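# Guide a ring along a buzz wire to the green end

## Task

Carry the ring along the wire to the green section at the far end and leave it hanging there by itself. Nothing, not even the ring, may touch the thin part of the wire at any point, or the attempt fails. When done, open the gripper and move the arm away; the ring must stay in place without the robot holding it.

## Robot and tools

Robot: a single 7-joint arm with a two-finger gripper, in a physics simulation. A loose object may occasionally get a brief push from outside. Nothing may be knocked or placed off the table.

Frame: the scene frame has its origin on the table top directly beneath the arm's base, +z up, +y to the left when facing along +x. The base may be slightly tilted relative to the table. Positions are in metres, angles in radians.

execute_actions takes "actions", a list holding at most one item, plus an optional boolean "pictures" (images come with every result unless it is false). Three forms:
- Empty list []: commands nothing, just reports the current state.
- Motion: {"rows": [[...]], "steps": n}. n is 1 to 15 control steps of 1/30 s each (default 15). Each row is used for one step; if there are fewer rows than steps, the last row is held for the rest. Each row is one list of 8 numbers for the single arm: seven absolute joint target angles in radians, in the order waist, shoulder, upper arm roll, elbow, forearm roll, wrist pitch, wrist roll, then the gripper opening. These are targets (like the Joint positions printout), not offsets. Opening ranges from -1 (closed) to +1 (fully open, 0.084 m between pads).
- Wait: {"steps": n} with no rows, n up to 300; it returns once that many steps have passed since the previous result, and your reply time counts toward them.
A refused call moves nothing.

Joint ranges (rad): waist -6.283 to 6.283; shoulder -2.059 to 2.094; upper arm roll -6.283 to 6.283; elbow -0.192 to 3.927; forearm roll -6.283 to 6.283; wrist pitch -1.693 to 3.142; wrist roll -6.283 to 6.283. A target more than 0.010 rad beyond an end, and farther out than the joint's last reported angle, gets the call refused. True ends may sit up to 0.010 rad from the stated ones; a joint pushed past its true end is clipped there and the result may print "joint sent to its limit" (possibly about an earlier action). The absence of that line does not prove there is more room.

Motion limits: each joint target moves at most 3.14 rad/s, ramps up over 0.16 s, and all joints are slowed together so they finish at once. Per step, a joint's target stays within 0.623 rad of its measured angle, and if the targets would place the gripper more than 70 mm from where it is measured, all targets are pulled back toward the current angles. Distant targets therefore take several calls. Between calls the arm continues toward the last row sent until it nearly stops moving or a step is HELD; after that only a new action makes it go further. Fingers still in motion keep moving.

Result lines: a state line with end_effector_position (m) and end_effector_quat_wxyz, plus linear and angular velocities, all in the scene frame. The reported hand position can be off from the real one, more so at long reach. Joint positions and Joint velocities list the seven joints in column order, then the pad gap (m, m/s). grip_measured is the measured opening on the commanded -1..1 scale. "joint command not followed" means the clearance check (which treats mounting blocks and posts as part of the arm) altered or blocked targets. HELD marks steps whose row was not fully sent. MOTOR HOT appears from 65 °C; at 80 °C an OVER-TEMPERATURE FAULT brakes the arm until it cools. Holding loads heats motors, even while you are thinking.

Gripper: fingers point along the gripper's +z and close along its y. end_effector_position is the point between the pads when closed, roughly 2 cm short of the fingertips; closing pushes the tips about 10 mm further along +z. To hold something, keep commanding an opening well under grip_measured; lower means a firmer squeeze (up to about 24 N per pad for objects up to about 6 cm). Commanding back the grip_measured you read still grips lightly. Fast closes can squeeze harder. At -1 parts at least about 0.5 mm thick get full force.

Torque fault: if contact torque reaches a joint's load limit (N m: waist 47.5, shoulder 47.5, upper arm roll 28.5, elbow 28.5, forearm roll 28.5, wrist pitch 19, wrist roll 19; held weight counts), the arm halts, backs that joint off slightly, pauses 10 s and drops the remainder of the call.

zoom_image: {"camera": name, "region": [x0, y0, x1, y1]} in pixels of that camera's latest image, origin top-left, region at most 504 by 504. Cameras: cam_head_left, cam_head_right (fixed) and cam_wrist (on the hand), each 504x504. Calibration is given per camera (pinhole with radial distortion, K, T_world_to_cam); real poses can differ by up to a couple of degrees and about a centimetre.

show_instructions: no arguments; shows the reference images.

finished_scene: {"scene": number of the current scene}.

Order: look, grasp the ring without letting it or the fingers brush the thin wire, move it slowly along the wire keeping clearance all around, settle it on the green end, open, retract, then finish. Avoid drops, slams, hard pushes and anything falling.

Each tool is called after ">>>" as name(argument=value, ...) on one line, values as JSON.

Reference images:

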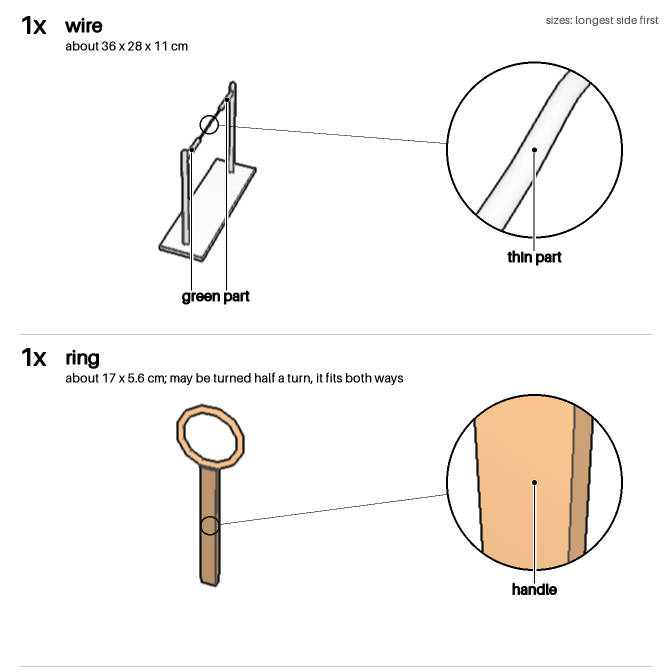

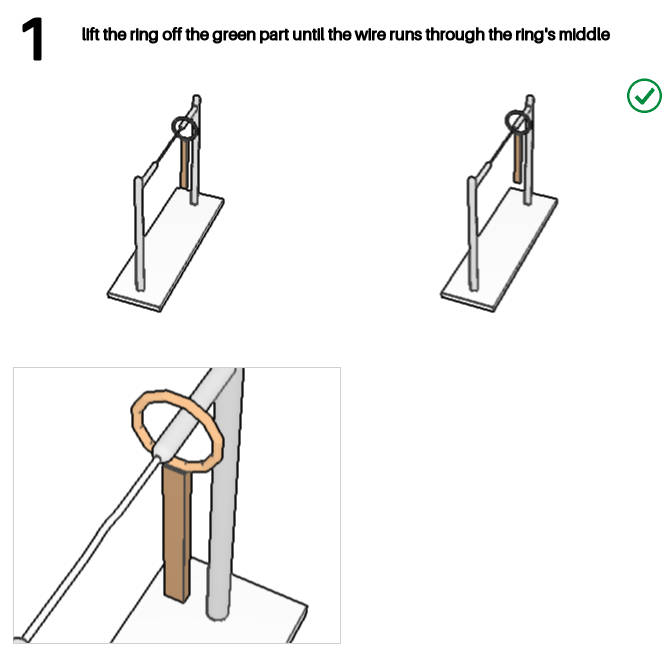

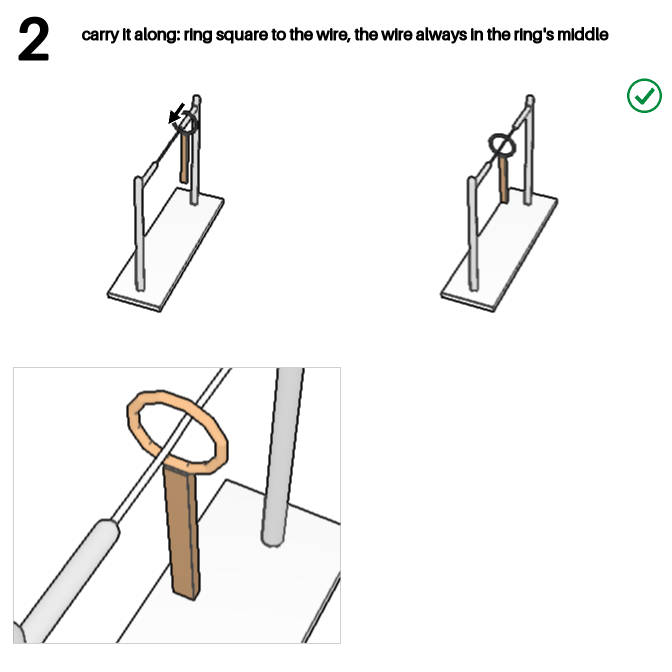

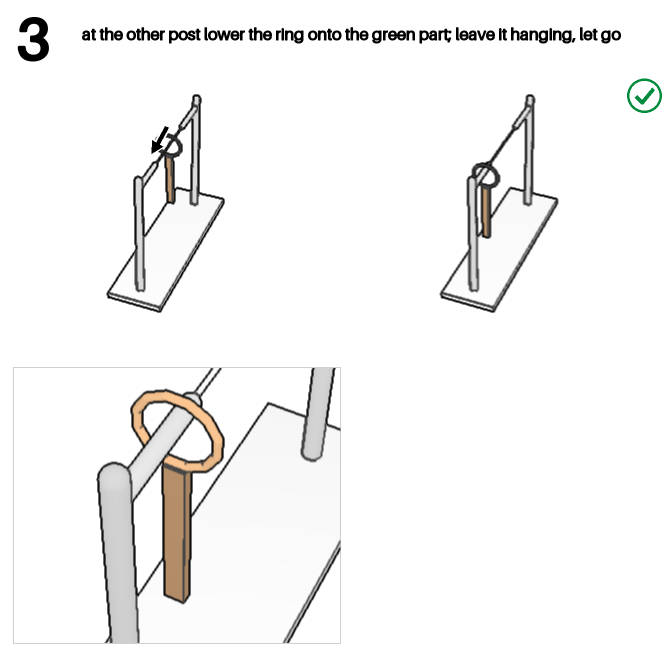

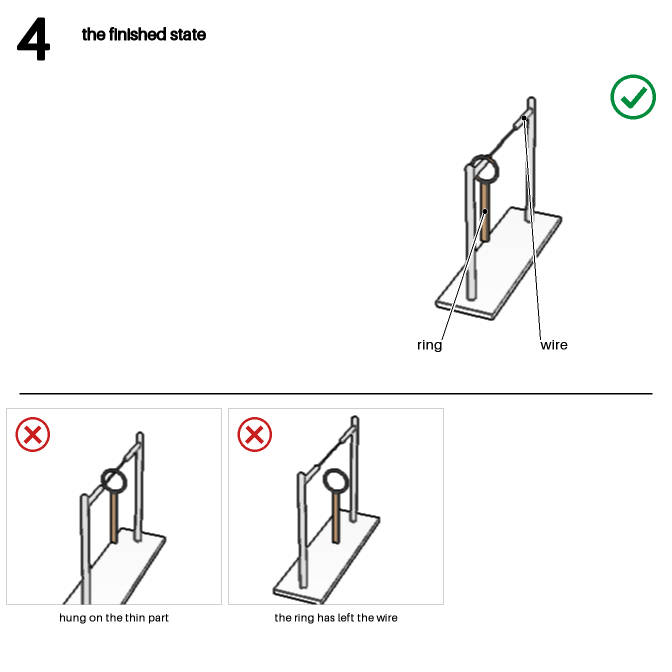

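## Session

>>> execute_actions(actions=[])

Scene clock: 0.00 s of 4600.00 s.
end_effector_position=(+0.2611, -0.2834, +0.2420) grip_measured=+1.00 end_effector_quat_wxyz=(+0.082, +0.086, +0.988, +0.095) end_effector_velocity=(+0.001, +0.000, +0.001) end_effector_angular_velocity=(-0.002, -0.001, +0.003)
Joint positions: [-0.994 -0.128  0.059  0.708  0.33   0.91   2.15   0.084]
Joint velocities: [ 0.002 -0.001  0.     0.001 -0.    -0.    -0.    -0.   ]

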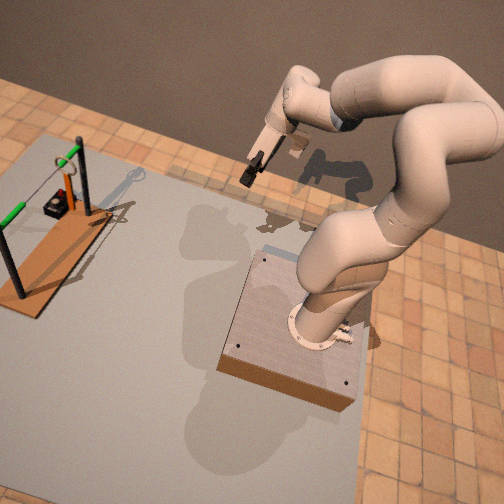

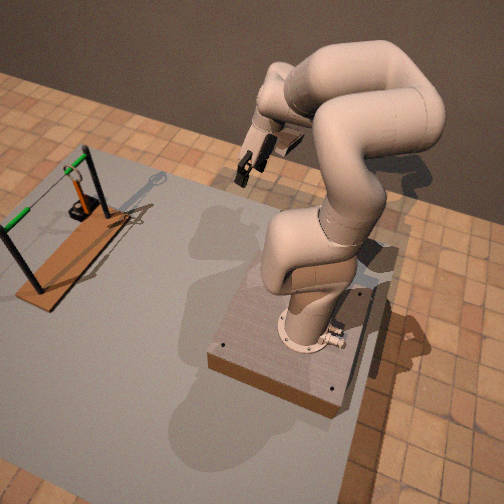

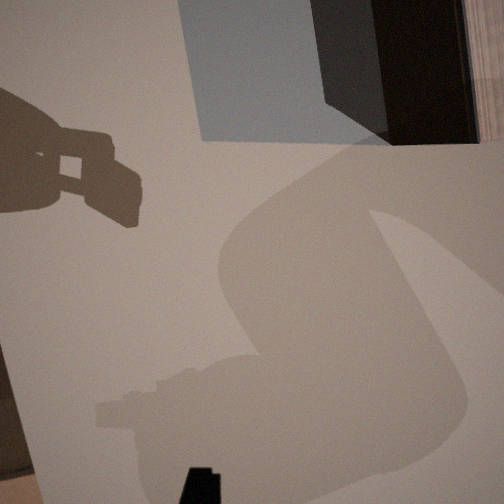

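>>> zoom_image(camera="cam_head_left", region=[0, 120, 200, 320])

>>> zoom_image(camera="cam_head_right", region=[0, 120, 200, 320])

Region (0, 120, 200, 320) of cam_head_left's 504x504 image, scaled by 2.520, with more detail than that image has.

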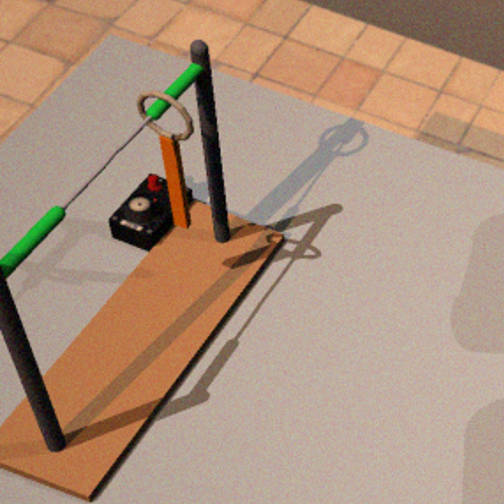

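Region (0, 120, 200, 320) of cam_head_right's 504x504 image, scaled by 2.520, with more detail than that image has.

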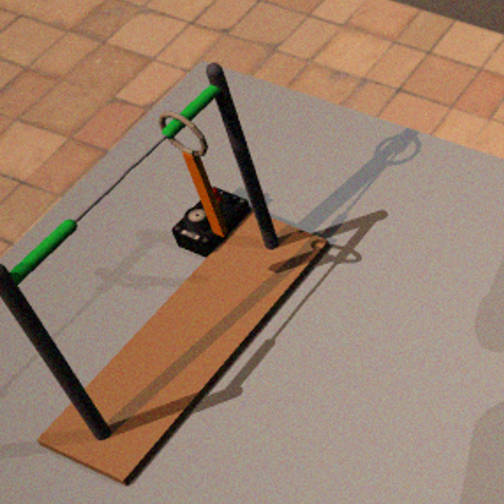

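>>> execute_actions(actions=[{"rows":[[-0.168,0.7637,0,0.7523,0,-1.0586,0,0.5]],"steps":15}], pictures=false)

>>> execute_actions(actions=[{"steps":45}])

Scene clock: 27.90 s of 4600.00 s.
end_effector_position=(+0.3344, -0.2407, +0.1365) grip_measured=+0.49 end_effector_quat_wxyz=(+0.030, -0.240, +0.969, +0.049) end_effector_velocity=(+0.145, +0.152, -0.250) end_effector_angular_velocity=(-0.219, +0.048, +1.494)
Joint positions: [-0.679  0.19   0.035  0.727  0.189  0.593  1.833  0.065]
Joint velocities: [ 0.671  0.733 -0.04   0.034 -0.245 -0.732 -0.733 -0.   ]
Steps of this call (steps 1 to 90: nothing new was sent; then 24.40 s passed at rest; steps 91 to 105: all 15 steps of this action). Readings (joint positions):
91: [-0.994 -0.128 0.059 0.708 0.330 0.910 2.150]
92: [-0.992 -0.126 0.059 0.709 0.329 0.907 2.147]
94: [-0.961 -0.095 0.052 0.714 0.311 0.873 2.114]
98: [-0.847 0.019 0.047 0.717 0.255 0.764 2.004]
105: the state above

Scene clock: 29.40 s of 4600.00 s.
end_effector_position=(+0.5598, -0.1055, +0.1388) grip_measured=+0.49 end_effector_quat_wxyz=(+0.049, +0.862, -0.080, +0.499) end_effector_velocity=(+0.002, +0.001, +0.004) end_effector_angular_velocity=(-0.022, -0.012, +0.014)
Joint positions: [-0.168  0.764 -0.     0.752  0.    -1.057  0.002  0.065]
Joint velocities: [ 0.001  0.001  0.001  0.002 -0.    -0.015 -0.023  0.   ]
Steps of this call (steps 1 to 45: the robot went on to your last target). Readings (joint positions):
1: [-0.657 0.214 0.033 0.728 0.180 0.568 1.808]
2: [-0.635 0.239 0.032 0.729 0.172 0.543 1.783]
4: [-0.592 0.288 0.028 0.731 0.156 0.488 1.728]
8: [-0.506 0.384 0.023 0.736 0.125 0.364 1.604]
45: the state above
camera_calibration (this result's frames):
cam_wrist: T_world_to_cam=[[-0.188237, -0.982094, 0.00758536, 0.0345095], [-0.514385, 0.0920064, -0.852609, 0.474977], [0.836645, -0.164394, -0.522494, -0.278789], [0, 0, 0, 1]] pos_world=[0.484064, -0.0556406, 0.259043]

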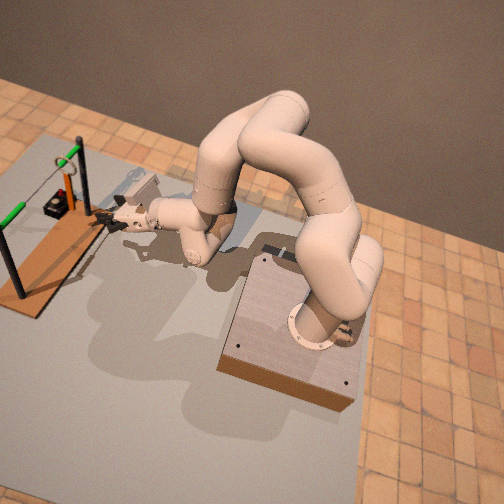

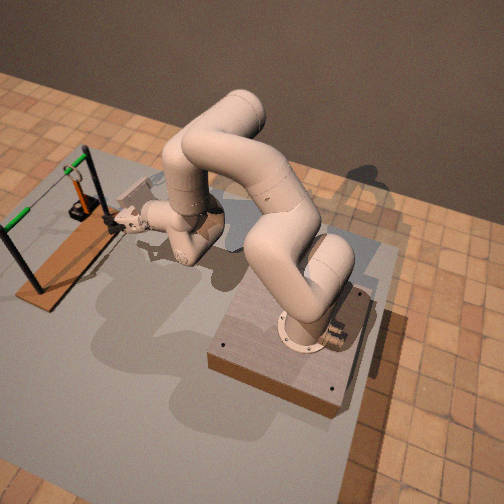

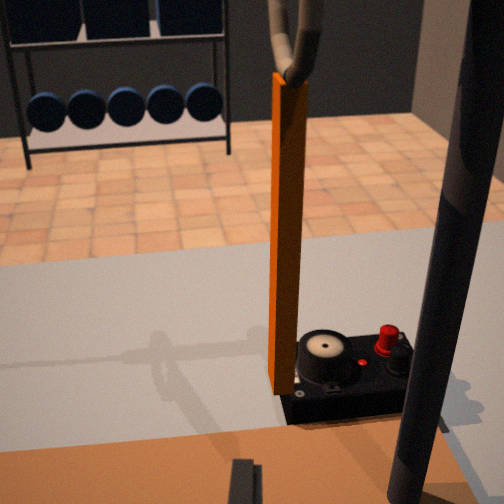

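>>> execute_actions(actions=[{"rows":[[-0.131,0.775,0,0.89,0,-0.935,0,0.7]],"steps":15}])

Scene clock: 36.00 s of 4600.00 s.
end_effector_position=(+0.6066, -0.0916, +0.1486) grip_measured=+0.70 end_effector_quat_wxyz=(+0.041, +0.862, -0.063, +0.501) end_effector_velocity=(+0.009, +0.001, +0.003) end_effector_angular_velocity=(-0.001, -0.002, +0.004)
Joint positions: [-0.132  0.775 -0.     0.887  0.    -0.937  0.     0.073]
Joint velocities: [ 0.003  0.001 -0.     0.025  0.     0.022 -0.001  0.   ]
Steps of this call (steps 1 to 15: the robot went on to your last target; steps 16 to 90: nothing new was sent; then 3.10 s passed at rest; steps 91 to 105: all 15 steps of this action). Readings (joint positions):
91: [-0.168 0.764 -0.000 0.752 -0.000 -1.059 0.000]
92: [-0.168 0.764 -0.000 0.754 0.000 -1.056 0.000]
94: [-0.160 0.768 -0.002 0.783 0.000 -1.027 0.000]
98: [-0.137 0.772 0.002 0.866 -0.000 -0.961 -0.000]
105: the state above
camera_calibration (this result's frames):
cam_wrist: T_world_to_cam=[[-0.15132, -0.988435, 0.00989602, 0.0335416], [-0.515037, 0.0702946, -0.854281, 0.504825], [0.843706, -0.134367, -0.519717, -0.312489], [0, 0, 0, 1]] pos_world=[0.528728, -0.044321, 0.268524]

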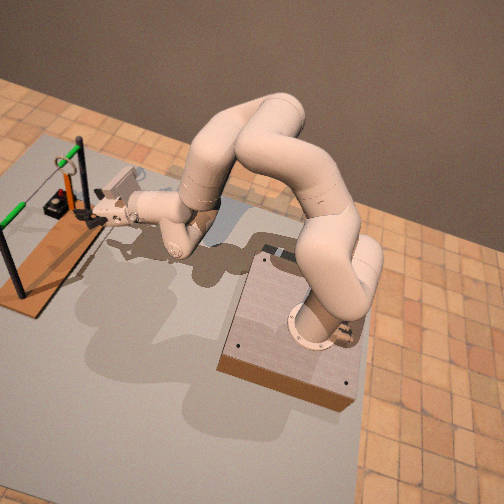

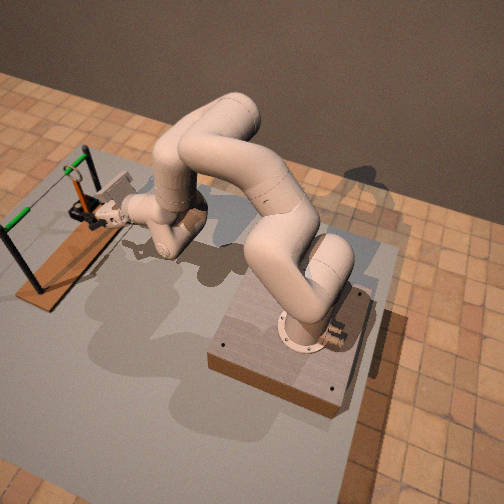

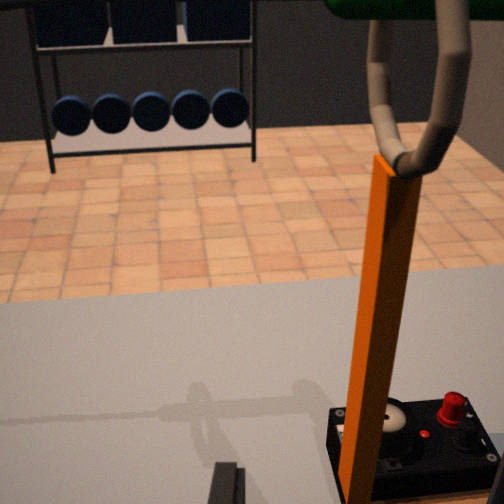

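>>> execute_actions(actions=[{"rows":[[-0.131,0.8629,0,1.1729,0,-0.737,0,0.7]],"steps":15}], pictures=false)

>>> execute_actions(actions=[{"steps":10}])

Scene clock: 42.20 s of 4600.00 s.
end_effector_position=(+0.6809, -0.1019, +0.1548) grip_measured=+0.70 end_effector_quat_wxyz=(+0.040, +0.863, -0.063, +0.500) end_effector_velocity=(+0.014, -0.002, -0.004) end_effector_angular_velocity=(+0.001, +0.017, +0.001)
Joint positions: [-0.131  0.861 -0.     1.165 -0.    -0.742 -0.     0.073]
Joint velocities: [ 0.001  0.026 -0.     0.064 -0.     0.054 -0.001  0.   ]
Steps of this call (steps 1 to 15: the robot went on to your last target; steps 16 to 90: nothing new was sent; then 2.70 s passed at rest; steps 91 to 105: all 15 steps of this action). Readings (joint positions):
91: [-0.131 0.775 -0.000 0.890 0.000 -0.935 0.000]
92: [-0.131 0.776 -0.000 0.892 -0.000 -0.933 -0.000]
94: [-0.131 0.787 -0.000 0.924 -0.000 -0.908 -0.000]
98: [-0.131 0.835 0.000 1.087 0.000 -0.800 0.000]
105: the state above

Scene clock: 42.53 s of 4600.00 s.
end_effector_position=(+0.6828, -0.1022, +0.1554) grip_measured=+0.70 end_effector_quat_wxyz=(+0.040, +0.863, -0.063, +0.500) end_effector_velocity=(+0.001, -0.001, +0.001) end_effector_angular_velocity=(+0.001, -0.002, -0.001)
Joint positions: [-0.131  0.863 -0.     1.172 -0.    -0.737 -0.     0.073]
Joint velocities: [-0.001 -0.001  0.     0.003  0.     0.002  0.001  0.   ]
Steps of this call (steps 1 to 10: the robot went on to your last target). Readings (joint positions):
1: [-0.131 0.862 -0.000 1.167 -0.000 -0.741 -0.000]
2: [-0.131 0.862 -0.000 1.168 -0.000 -0.740 -0.000]
4: [-0.131 0.862 -0.000 1.170 -0.000 -0.738 -0.000]
8: [-0.131 0.863 -0.000 1.172 -0.000 -0.737 -0.000]
10: the state above
camera_calibration (this result's frames):
cam_wrist: T_world_to_cam=[[-0.15012, -0.988621, 0.00966083, 0.0337011], [-0.517086, 0.0701824, -0.853051, 0.551837], [0.842666, -0.133055, -0.521738, -0.373475], [0, 0, 0, 1]] pos_world=[0.605121, -0.0551045, 0.275563]

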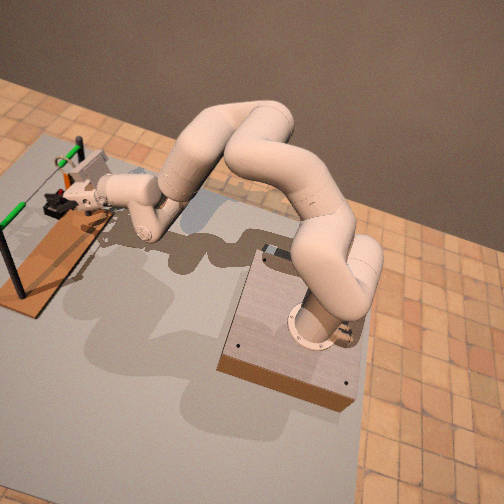

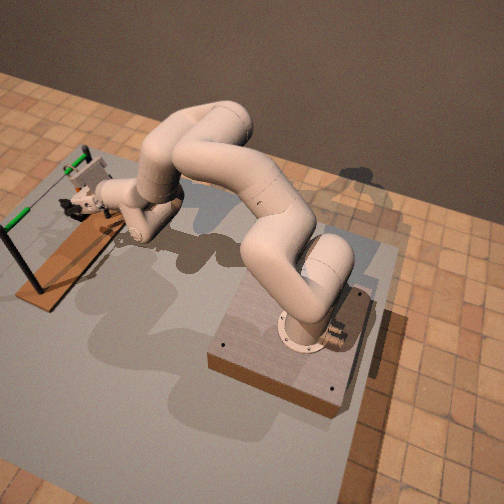

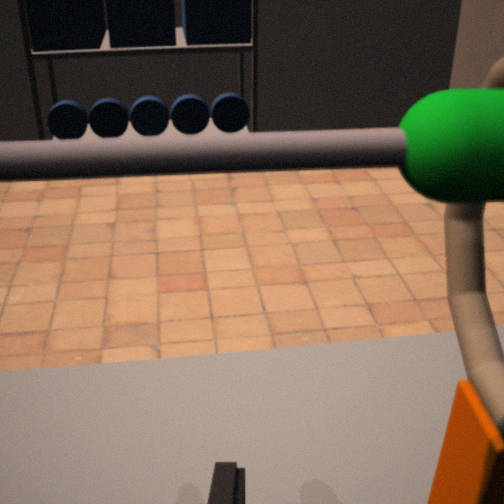

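>>> execute_actions(actions=[{"rows":[[-0.133,0.8629,0,1.1729,0,-0.737,0,0.4],[-0.133,0.8629,0,1.1729,0,-0.737,0,0.2],[-0.133,0.8629,0,1.1729,0,-0.737,0,0.0],[-0.133,0.8629,0,1.1729,0,-0.737,0,-0.2],[-0.133,0.8629,0,1.1729,0,-0.737,0,-0.35],[-0.133,0.8629,0,1.1729,0,-0.737,0,-0.5],[-0.133,0.8629,0,1.1729,0,-0.737,0,-0.6],[-0.133,0.8629,0,1.1729,0,-0.737,0,-0.7],[-0.133,0.8629,0,1.1729,0,-0.737,0,-0.8],[-0.133,0.8629,0,1.1729,0,-0.737,0,-0.9],[-0.133,0.8629,0,1.1729,0,-0.737,0,-1]],"steps":15}], pictures=false)

>>> execute_actions(actions=[{"steps":10}])

Scene clock: 48.20 s of 4600.00 s.
end_effector_position=(+0.6828, -0.1036, +0.1555) grip_measured=-0.82 end_effector_quat_wxyz=(+0.041, +0.863, -0.064, +0.500) end_effector_velocity=(-0.000, -0.001, +0.001) end_effector_angular_velocity=(-0.001, -0.001, -0.001)
Joint positions: [-0.133  0.863  0.     1.173 -0.    -0.737 -0.     0.008]
Joint velocities: [-0.002 -0.001  0.    -0.    -0.    -0.    -0.    -0.   ]
Steps of this call (steps 1 to 15: the robot went on to your last target; steps 16 to 90: nothing new was sent; then 2.17 s passed at rest; steps 91 to 105: all 15 steps of this action). Readings (joint positions):
91: [-0.131 0.863 0.000 1.173 0.000 -0.737 -0.000]
92: [-0.131 0.863 0.000 1.173 -0.000 -0.737 -0.000]
94: [-0.132 0.863 0.000 1.173 -0.000 -0.737 -0.000]
98: [-0.133 0.863 -0.000 1.173 0.000 -0.737 0.000]
105: the state above

Scene clock: 48.53 s of 4600.00 s.
end_effector_position=(+0.6828, -0.1036, +0.1555) grip_measured=-0.82 end_effector_quat_wxyz=(+0.041, +0.863, -0.064, +0.500) end_effector_velocity=(-0.000, -0.001, -0.001) end_effector_angular_velocity=(+0.000, +0.001, -0.002)
Joint positions: [-0.133  0.863  0.     1.173 -0.    -0.737 -0.     0.008]
Joint velocities: [-0.001  0.001 -0.    -0.001  0.     0.     0.     0.   ]
Steps of this call (steps 1 to 10: the robot went on to your last target). Readings (joint positions):
1: [-0.133 0.863 0.000 1.173 -0.000 -0.737 -0.000]
2: [-0.133 0.863 0.000 1.173 -0.000 -0.737 -0.000]
4: [-0.133 0.863 0.000 1.173 -0.000 -0.737 -0.000]
8: [-0.133 0.863 0.000 1.173 -0.000 -0.737 -0.000]
10: the state above
camera_calibration (this result's frames):
cam_wrist: T_world_to_cam=[[-0.152036, -0.988328, 0.00963813, 0.0337025], [-0.51674, 0.0711709, -0.853179, 0.551898], [0.842535, -0.134695, -0.521529, -0.373671], [0, 0, 0, 1]] pos_world=[0.605143, -0.0563015, 0.275663]

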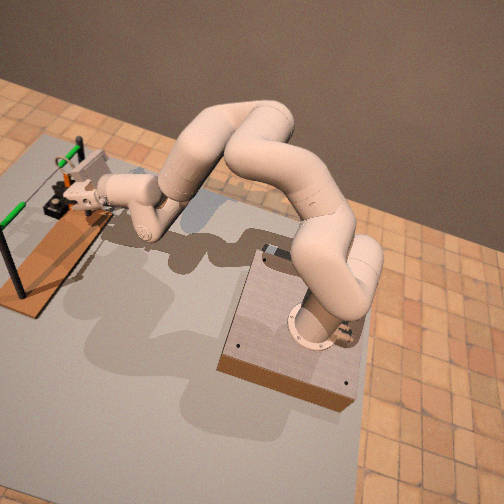

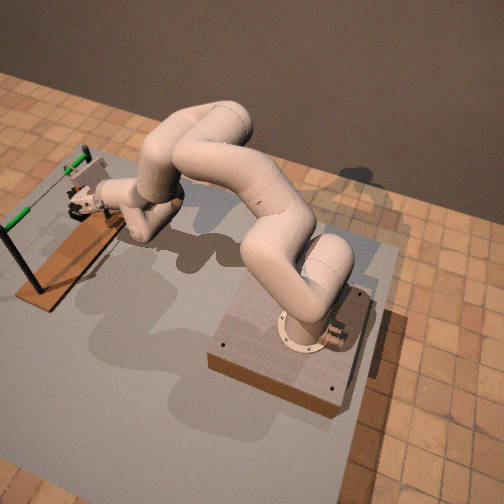

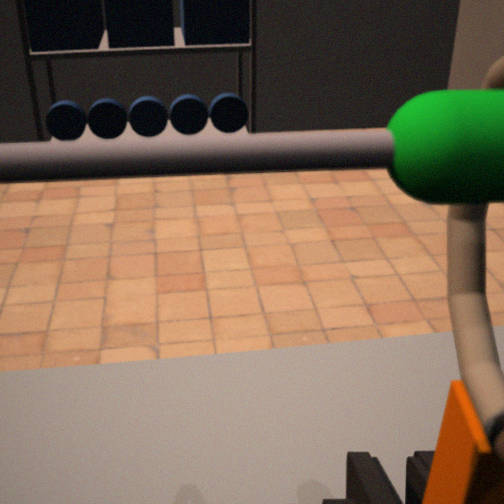

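>>> execute_actions(actions=[{"rows":[[-0.133,0.85,0,1.167,0,-0.73,0,-1],[-0.133,0.84,0,1.162,0,-0.725,0,-1],[-0.133,0.83,0,1.157,0,-0.72,0,-1],[-0.133,0.8171,0,1.1509,0,-0.7134,0,-1]],"steps":15}])

Scene clock: 53.73 s of 4600.00 s.
end_effector_position=(+0.6826, -0.1035, +0.1709) grip_measured=-0.82 end_effector_quat_wxyz=(+0.041, +0.863, -0.064, +0.500) end_effector_velocity=(-0.002, +0.001, -0.000) end_effector_angular_velocity=(+0.000, +0.007, +0.001)
Joint positions: [-0.133  0.818  0.     1.151 -0.    -0.714  0.     0.008]
Joint velocities: [ 0.    -0.008  0.    -0.008 -0.     0.007 -0.001  0.   ]
Steps of this call (steps 1 to 15: the robot went on to your last target; steps 16 to 90: nothing new was sent; then 1.70 s passed at rest; steps 91 to 105: all 15 steps of this action). Readings (joint positions):
91: [-0.133 0.863 -0.000 1.173 0.000 -0.737 0.000]
92: [-0.133 0.862 0.000 1.172 0.000 -0.736 0.000]
94: [-0.133 0.856 0.000 1.168 0.000 -0.732 0.000]
98: [-0.133 0.830 -0.000 1.158 0.000 -0.720 0.000]
105: the state above
camera_calibration (this result's frames):
cam_wrist: T_world_to_cam=[[-0.152089, -0.98832, 0.00964524, 0.0336673], [-0.516888, 0.0712167, -0.853086, 0.565033], [0.842434, -0.134731, -0.521682, -0.365424], [0, 0, 0, 1]] pos_world=[0.605025, -0.0561996, 0.291062]

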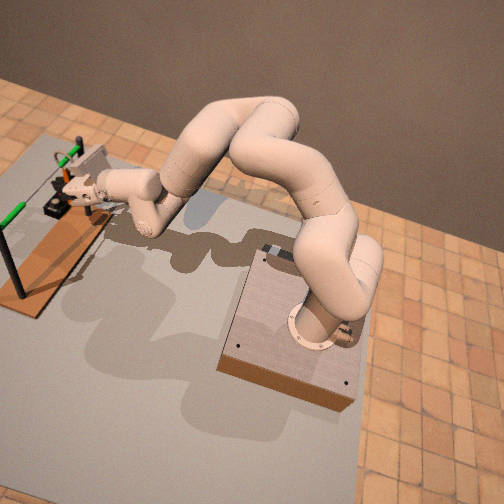

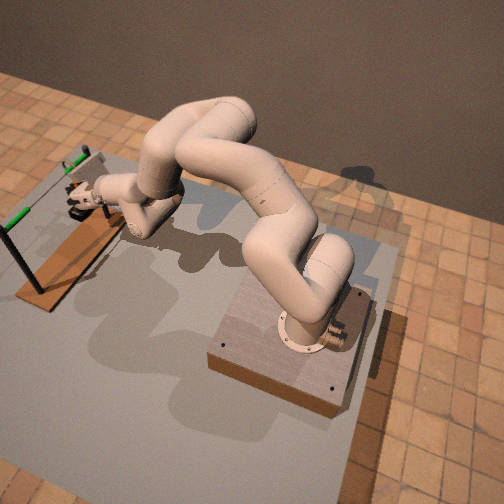

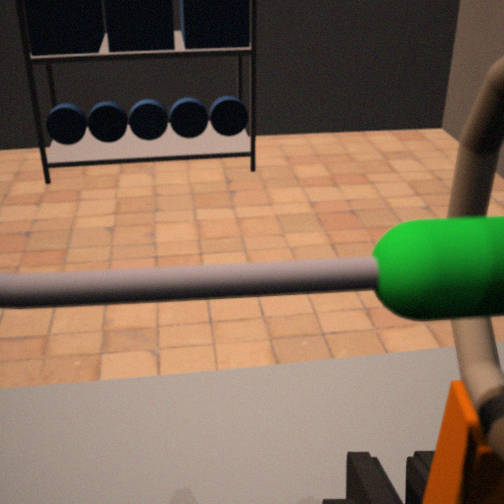

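>>> execute_actions(actions=[{"rows":[[-0.125,0.8165,0,1.149,0,-0.7147,0,-1],[-0.115,0.816,0,1.147,0,-0.716,0,-1],[-0.105,0.815,0,1.145,0,-0.717,0,-1],[-0.095,0.814,0,1.143,0,-0.718,0,-1],[-0.085,0.813,0,1.140,0,-0.72,0,-1],[-0.075,0.812,0,1.138,0,-0.721,0,-1],[-0.065,0.8115,0,1.136,0,-0.7225,0,-1],[-0.055,0.811,0,1.134,0,-0.724,0,-1]],"steps":15}])

Scene clock: 60.17 s of 4600.00 s.
end_effector_position=(+0.6846, -0.0513, +0.1706) grip_measured=-0.82 end_effector_quat_wxyz=(+0.022, +0.865, -0.031, +0.501) end_effector_velocity=(-0.002, +0.009, +0.000) end_effector_angular_velocity=(-0.017, -0.000, +0.015)
Joint positions: [-0.059  0.811  0.001  1.135 -0.    -0.723 -0.     0.008]
Joint velocities: [ 0.036 -0.005 -0.024 -0.011  0.004 -0.008 -0.     0.   ]
Steps of this call (steps 1 to 15: the robot went on to your last target; steps 16 to 90: nothing new was sent; then 2.93 s passed at rest; steps 91 to 105: all 15 steps of this action). Readings (joint positions):
91: [-0.133 0.817 -0.000 1.151 0.000 -0.713 0.000]
92: [-0.133 0.817 -0.000 1.151 0.000 -0.714 0.000]
94: [-0.128 0.817 -0.001 1.150 0.000 -0.714 0.000]
98: [-0.100 0.814 -0.000 1.144 0.000 -0.718 0.000]
105: the state above
camera_calibration (this result's frames):
cam_wrist: T_world_to_cam=[[-0.0771324, -0.99698, 0.00900072, 0.0338791], [-0.521191, 0.0326233, -0.852816, 0.562974], [0.849947, -0.0704708, -0.522134, -0.362038], [0, 0, 0, 1]] pos_world=[0.603743, -0.0101023, 0.290777]

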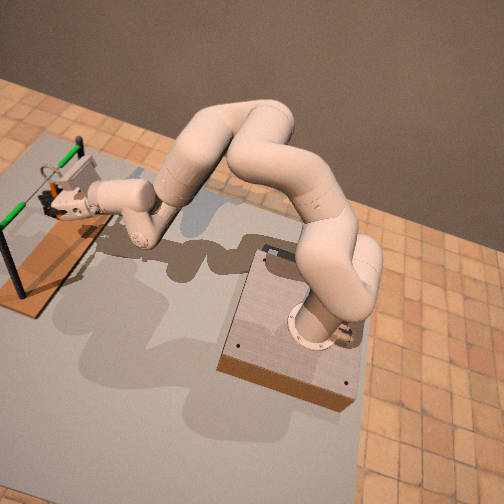

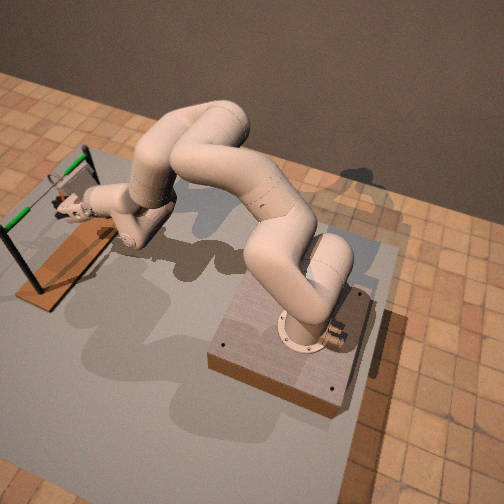

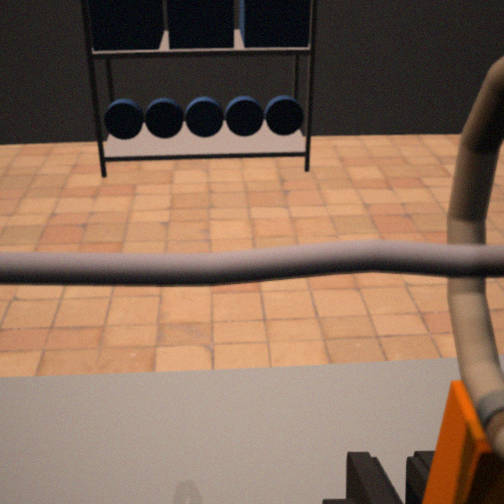

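>>> execute_actions(actions=[{"rows":[[-0.045,0.811,0,1.134,0,-0.724,0,-1],[-0.035,0.811,0,1.134,0,-0.724,0,-1],[-0.025,0.811,0,1.134,0,-0.724,0,-1],[-0.015,0.811,0,1.134,0,-0.724,0,-1],[-0.005,0.811,0,1.134,0,-0.724,0,-1],[0.005,0.811,0,1.134,0,-0.724,0,-1],[0.015,0.811,0,1.134,0,-0.724,0,-1],[0.025,0.811,0,1.134,0,-0.724,0,-1]],"steps":15}])

Scene clock: 63.50 s of 4600.00 s.
end_effector_position=(+0.6864, +0.0035, +0.1702) grip_measured=-0.82 end_effector_quat_wxyz=(+0.002, +0.865, +0.004, +0.501) end_effector_velocity=(+0.001, +0.008, +0.000) end_effector_angular_velocity=(-0.016, -0.001, +0.015)
Joint positions: [ 0.021  0.811  0.001  1.134 -0.    -0.724 -0.     0.008]
Joint velocities: [ 0.035  0.001 -0.024  0.002  0.005  0.    -0.     0.   ]
Steps of this call (steps 1 to 15: the robot went on to your last target; steps 16 to 85: nothing new was sent; steps 86 to 100: all 15 steps of this action). Readings (joint positions):
86: [-0.055 0.811 -0.000 1.134 0.000 -0.724 0.000]
87: [-0.054 0.811 -0.000 1.134 0.000 -0.724 0.000]
89: [-0.049 0.811 -0.001 1.134 0.000 -0.724 0.000]
93: [-0.020 0.811 -0.000 1.134 0.000 -0.724 0.000]
100: the state above
camera_calibration (this result's frames):
cam_wrist: T_world_to_cam=[[0.00271467, -0.999953, 0.00925652, 0.0338513], [-0.52256, -0.00931067, -0.852552, 0.562766], [0.852598, -0.00252269, -0.522561, -0.361826], [0, 0, 0, 1]] pos_world=[0.602479, 0.0381767, 0.290397]

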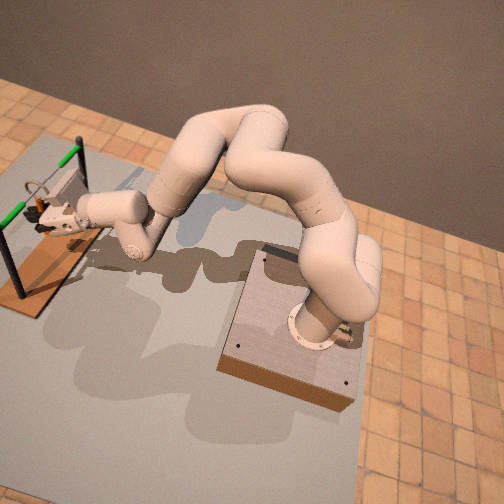

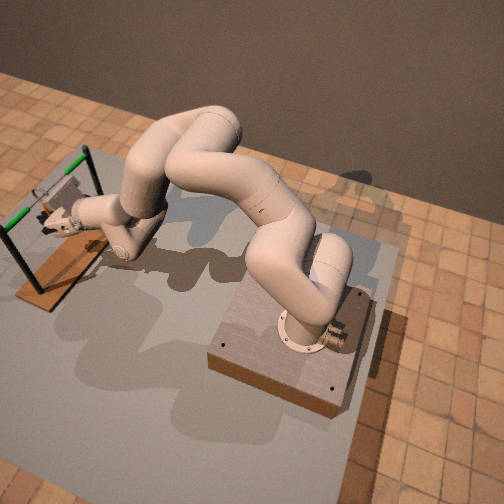

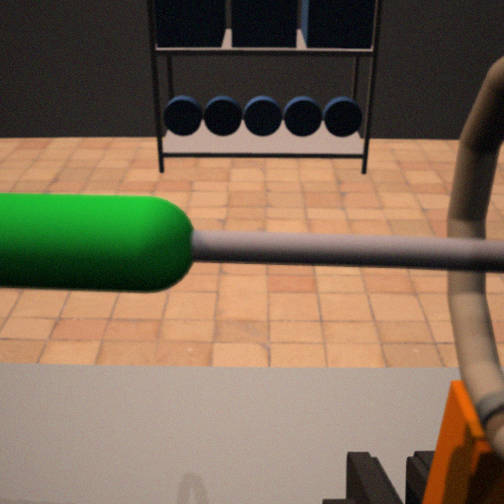

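>>> execute_actions(actions=[{"rows":[[0.035,0.811,0,1.135,0,-0.723,0,-1],[0.047,0.812,0,1.137,0,-0.722,0,-1],[0.059,0.813,0,1.139,0,-0.721,0,-1],[0.071,0.814,0,1.142,0,-0.719,0,-1],[0.083,0.8155,0,1.145,0,-0.7175,0,-1],[0.095,0.817,0,1.149,0,-0.715,0,-1],[0.107,0.8185,0,1.153,0,-0.7125,0,-1],[0.119,0.82,0,1.157,0,-0.71,0,-1],[0.131,0.822,0,1.162,0,-0.707,0,-1],[0.142,0.824,0,1.167,0,-0.704,0,-1]],"steps":15}])

Scene clock: 67.30 s of 4600.00 s.
end_effector_position=(+0.6888, +0.0808, +0.1701) grip_measured=-0.82 end_effector_quat_wxyz=(-0.026, +0.864, +0.052, +0.500) end_effector_velocity=(+0.001, +0.089, -0.000) end_effector_angular_velocity=(-0.003, +0.001, +0.127)
Joint positions: [ 0.132  0.822  0.003  1.163 -0.    -0.707 -0.     0.008]
Joint velocities: [ 0.129  0.019 -0.002  0.047  0.001  0.029 -0.001 -0.   ]
Steps of this call (steps 1 to 15: the robot went on to your last target; steps 16 to 90: nothing new was sent; then 0.30 s passed at rest; steps 91 to 105: all 15 steps of this action). Readings (joint positions):
91: [0.025 0.811 -0.000 1.134 0.000 -0.724 0.000]
92: [0.026 0.811 -0.000 1.134 0.000 -0.724 0.000]
94: [0.031 0.811 -0.001 1.135 0.000 -0.723 0.000]
98: [0.065 0.814 -0.000 1.142 0.000 -0.719 0.000]
105: the state above
camera_calibration (this result's frames):
cam_wrist: T_world_to_cam=[[0.114018, -0.993441, 0.00868615, 0.034058], [-0.518769, -0.0669915, -0.852285, 0.56671], [0.847277, 0.0926697, -0.523005, -0.367656], [0, 0, 0, 1]] pos_world=[0.601615, 0.10587, 0.290417]

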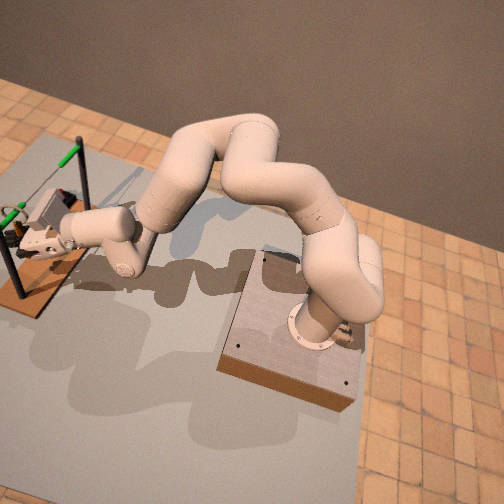

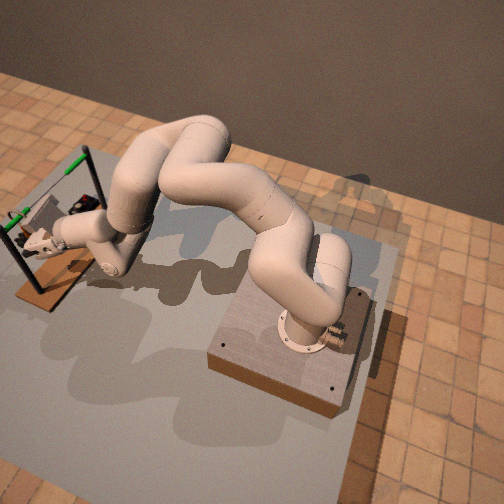

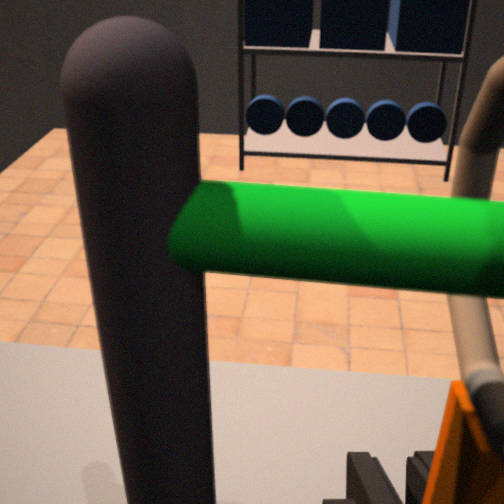

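>>> execute_actions(actions=[{"rows":[[0.134,0.832,0,1.169,0,-0.71,0,-1],[0.133,0.842,0,1.173,0,-0.716,0,-1],[0.132,0.852,0,1.178,0,-0.722,0,-1],[0.132,0.862,0,1.182,0,-0.727,0,-1]],"steps":15}], pictures=false)

>>> execute_actions(actions=[{"rows":[[0.132,0.862,0,1.182,0,-0.727,0,-0.7],[0.132,0.862,0,1.182,0,-0.727,0,-0.55],[0.132,0.862,0,1.182,0,-0.727,0,-0.4],[0.132,0.862,0,1.182,0,-0.727,0,-0.3]],"steps":12}])

>>> execute_actions(actions=[{"rows":[[0.132,0.775,0,0.85,0,-0.972,0,-0.3]],"steps":15}], pictures=false)

>>> execute_actions(actions=[{"steps":20}])

Scene clock: 71.47 s of 4600.00 s.
end_effector_position=(+0.6891, +0.0795, +0.1567) grip_measured=-0.82 end_effector_quat_wxyz=(-0.025, +0.864, +0.051, +0.500) end_effector_velocity=(+0.000, -0.001, -0.002) end_effector_angular_velocity=(-0.001, -0.003, -0.001)
Joint positions: [ 0.132  0.861  0.     1.182 -0.    -0.726 -0.     0.008]
Joint velocities: [-0.001  0.009 -0.001  0.005  0.    -0.007 -0.001  0.   ]
Steps of this call (steps 1 to 15: the robot went on to your last target; steps 16 to 90: nothing new was sent; then 0.67 s passed at rest; steps 91 to 105: all 15 steps of this action). Readings (joint positions):
91: [0.142 0.824 0.000 1.167 0.000 -0.704 -0.000]
92: [0.142 0.824 0.000 1.167 -0.000 -0.705 -0.000]
94: [0.139 0.830 0.001 1.170 -0.000 -0.709 -0.000]
98: [0.133 0.852 -0.001 1.177 0.000 -0.720 0.000]
105: the state above

Scene clock: 71.87 s of 4600.00 s.
end_effector_position=(+0.6891, +0.0793, +0.1563) grip_measured=-0.32 end_effector_quat_wxyz=(-0.025, +0.864, +0.051, +0.500) end_effector_velocity=(-0.000, -0.000, -0.000) end_effector_angular_velocity=(-0.002, +0.000, +0.001)
Joint positions: [ 0.132  0.862  0.     1.182 -0.    -0.727 -0.     0.03 ]
Joint velocities: [-0.     0.    -0.     0.     0.     0.    -0.002  0.002]
Steps of this call (steps 1 to 12: all 12 steps of this action). Readings (joint positions):
1: [0.132 0.861 0.000 1.182 -0.000 -0.727 -0.000]
2: [0.132 0.861 0.000 1.182 -0.000 -0.727 -0.000]
4: [0.132 0.862 0.000 1.182 -0.000 -0.727 -0.000]
8: [0.132 0.862 0.000 1.182 -0.000 -0.727 0.000]
12: the state above
camera_calibration (this result's frames):
cam_wrist: T_world_to_cam=[[0.112099, -0.993643, 0.0103997, 0.0336313], [-0.518848, -0.0674539, -0.852201, 0.555048], [0.847485, 0.0901351, -0.523111, -0.374951], [0, 0, 0, 1]] pos_world=[0.601981, 0.104654, 0.276521]

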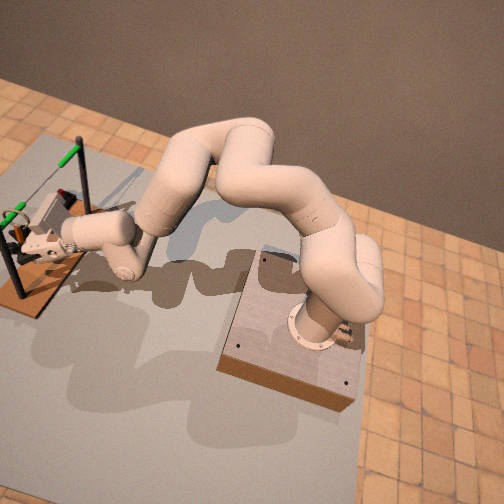

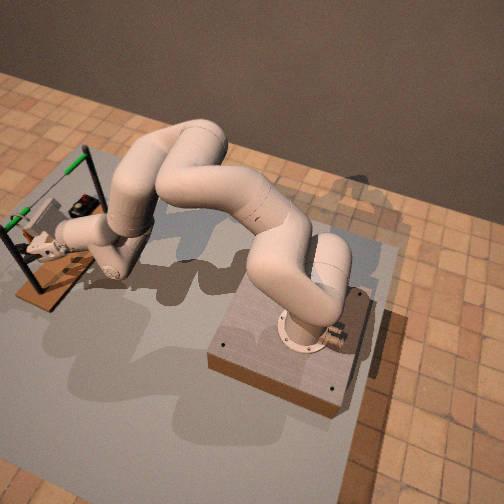

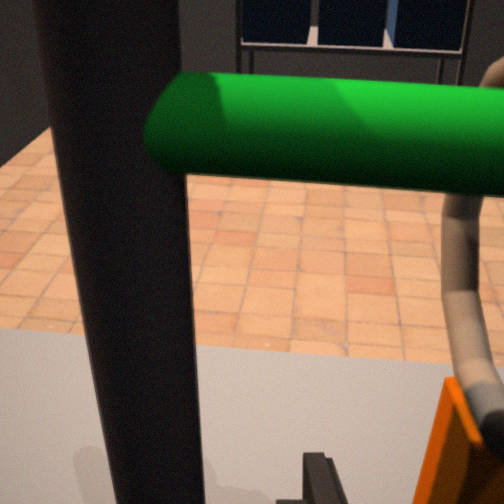

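Scene clock: 72.37 s of 4600.00 s.
end_effector_position=(+0.6010, +0.0691, +0.1430) grip_measured=-0.32 end_effector_quat_wxyz=(-0.025, +0.864, +0.051, +0.500) end_effector_velocity=(-0.030, -0.002, +0.009) end_effector_angular_velocity=(+0.003, -0.029, +0.002)
Joint positions: [ 0.132  0.778 -0.     0.863 -0.    -0.962  0.     0.03 ]
Joint velocities: [ 0.002 -0.04   0.    -0.113  0.    -0.102 -0.001  0.   ]
Steps of this call (steps 1 to 15: all 15 steps of this action). Readings (joint positions):
1: [0.132 0.862 0.000 1.182 -0.000 -0.727 0.000]
2: [0.132 0.861 0.000 1.180 0.000 -0.729 0.000]
4: [0.132 0.850 0.000 1.148 0.000 -0.755 0.000]
8: [0.132 0.810 -0.000 0.985 -0.000 -0.870 -0.000]
15: the state above

Scene clock: 73.03 s of 4600.00 s.
end_effector_position=(+0.5973, +0.0686, +0.1428) grip_measured=-0.32 end_effector_quat_wxyz=(-0.025, +0.864, +0.051, +0.500) end_effector_velocity=(-0.000, +0.000, -0.001) end_effector_angular_velocity=(-0.002, +0.001, +0.002)
Joint positions: [ 0.132  0.775  0.     0.85   0.    -0.972 -0.     0.03 ]
Joint velocities: [ 0.001  0.002  0.     0.001 -0.     0.    -0.002  0.   ]
Steps of this call (steps 1 to 20: the robot went on to your last target). Readings (joint positions):
1: [0.132 0.777 0.000 0.860 0.000 -0.965 0.000]
2: [0.132 0.776 0.000 0.857 0.000 -0.967 0.000]
4: [0.132 0.776 0.000 0.854 0.000 -0.970 0.000]
8: [0.132 0.775 0.000 0.851 0.000 -0.971 0.000]
20: the state above
camera_calibration (this result's frames):
cam_wrist: T_world_to_cam=[[0.112071, -0.993646, 0.0104057, 0.0335246], [-0.518938, -0.0674538, -0.852146, 0.495231], [0.847433, 0.0901011, -0.5232, -0.303207], [0, 0, 0, 1]] pos_world=[0.510185, 0.0940361, 0.263022]

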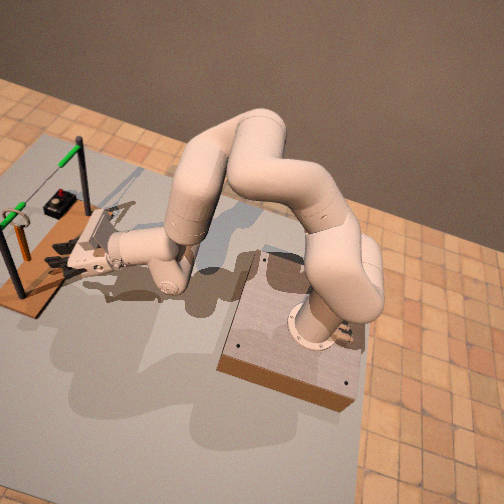

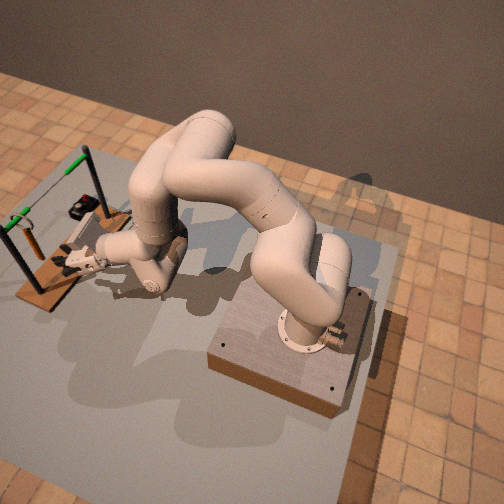

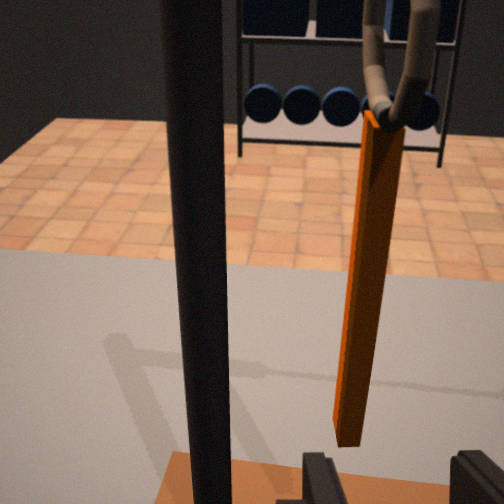

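>>> finished_scene(scene=1)

The scene is finished: the task was done.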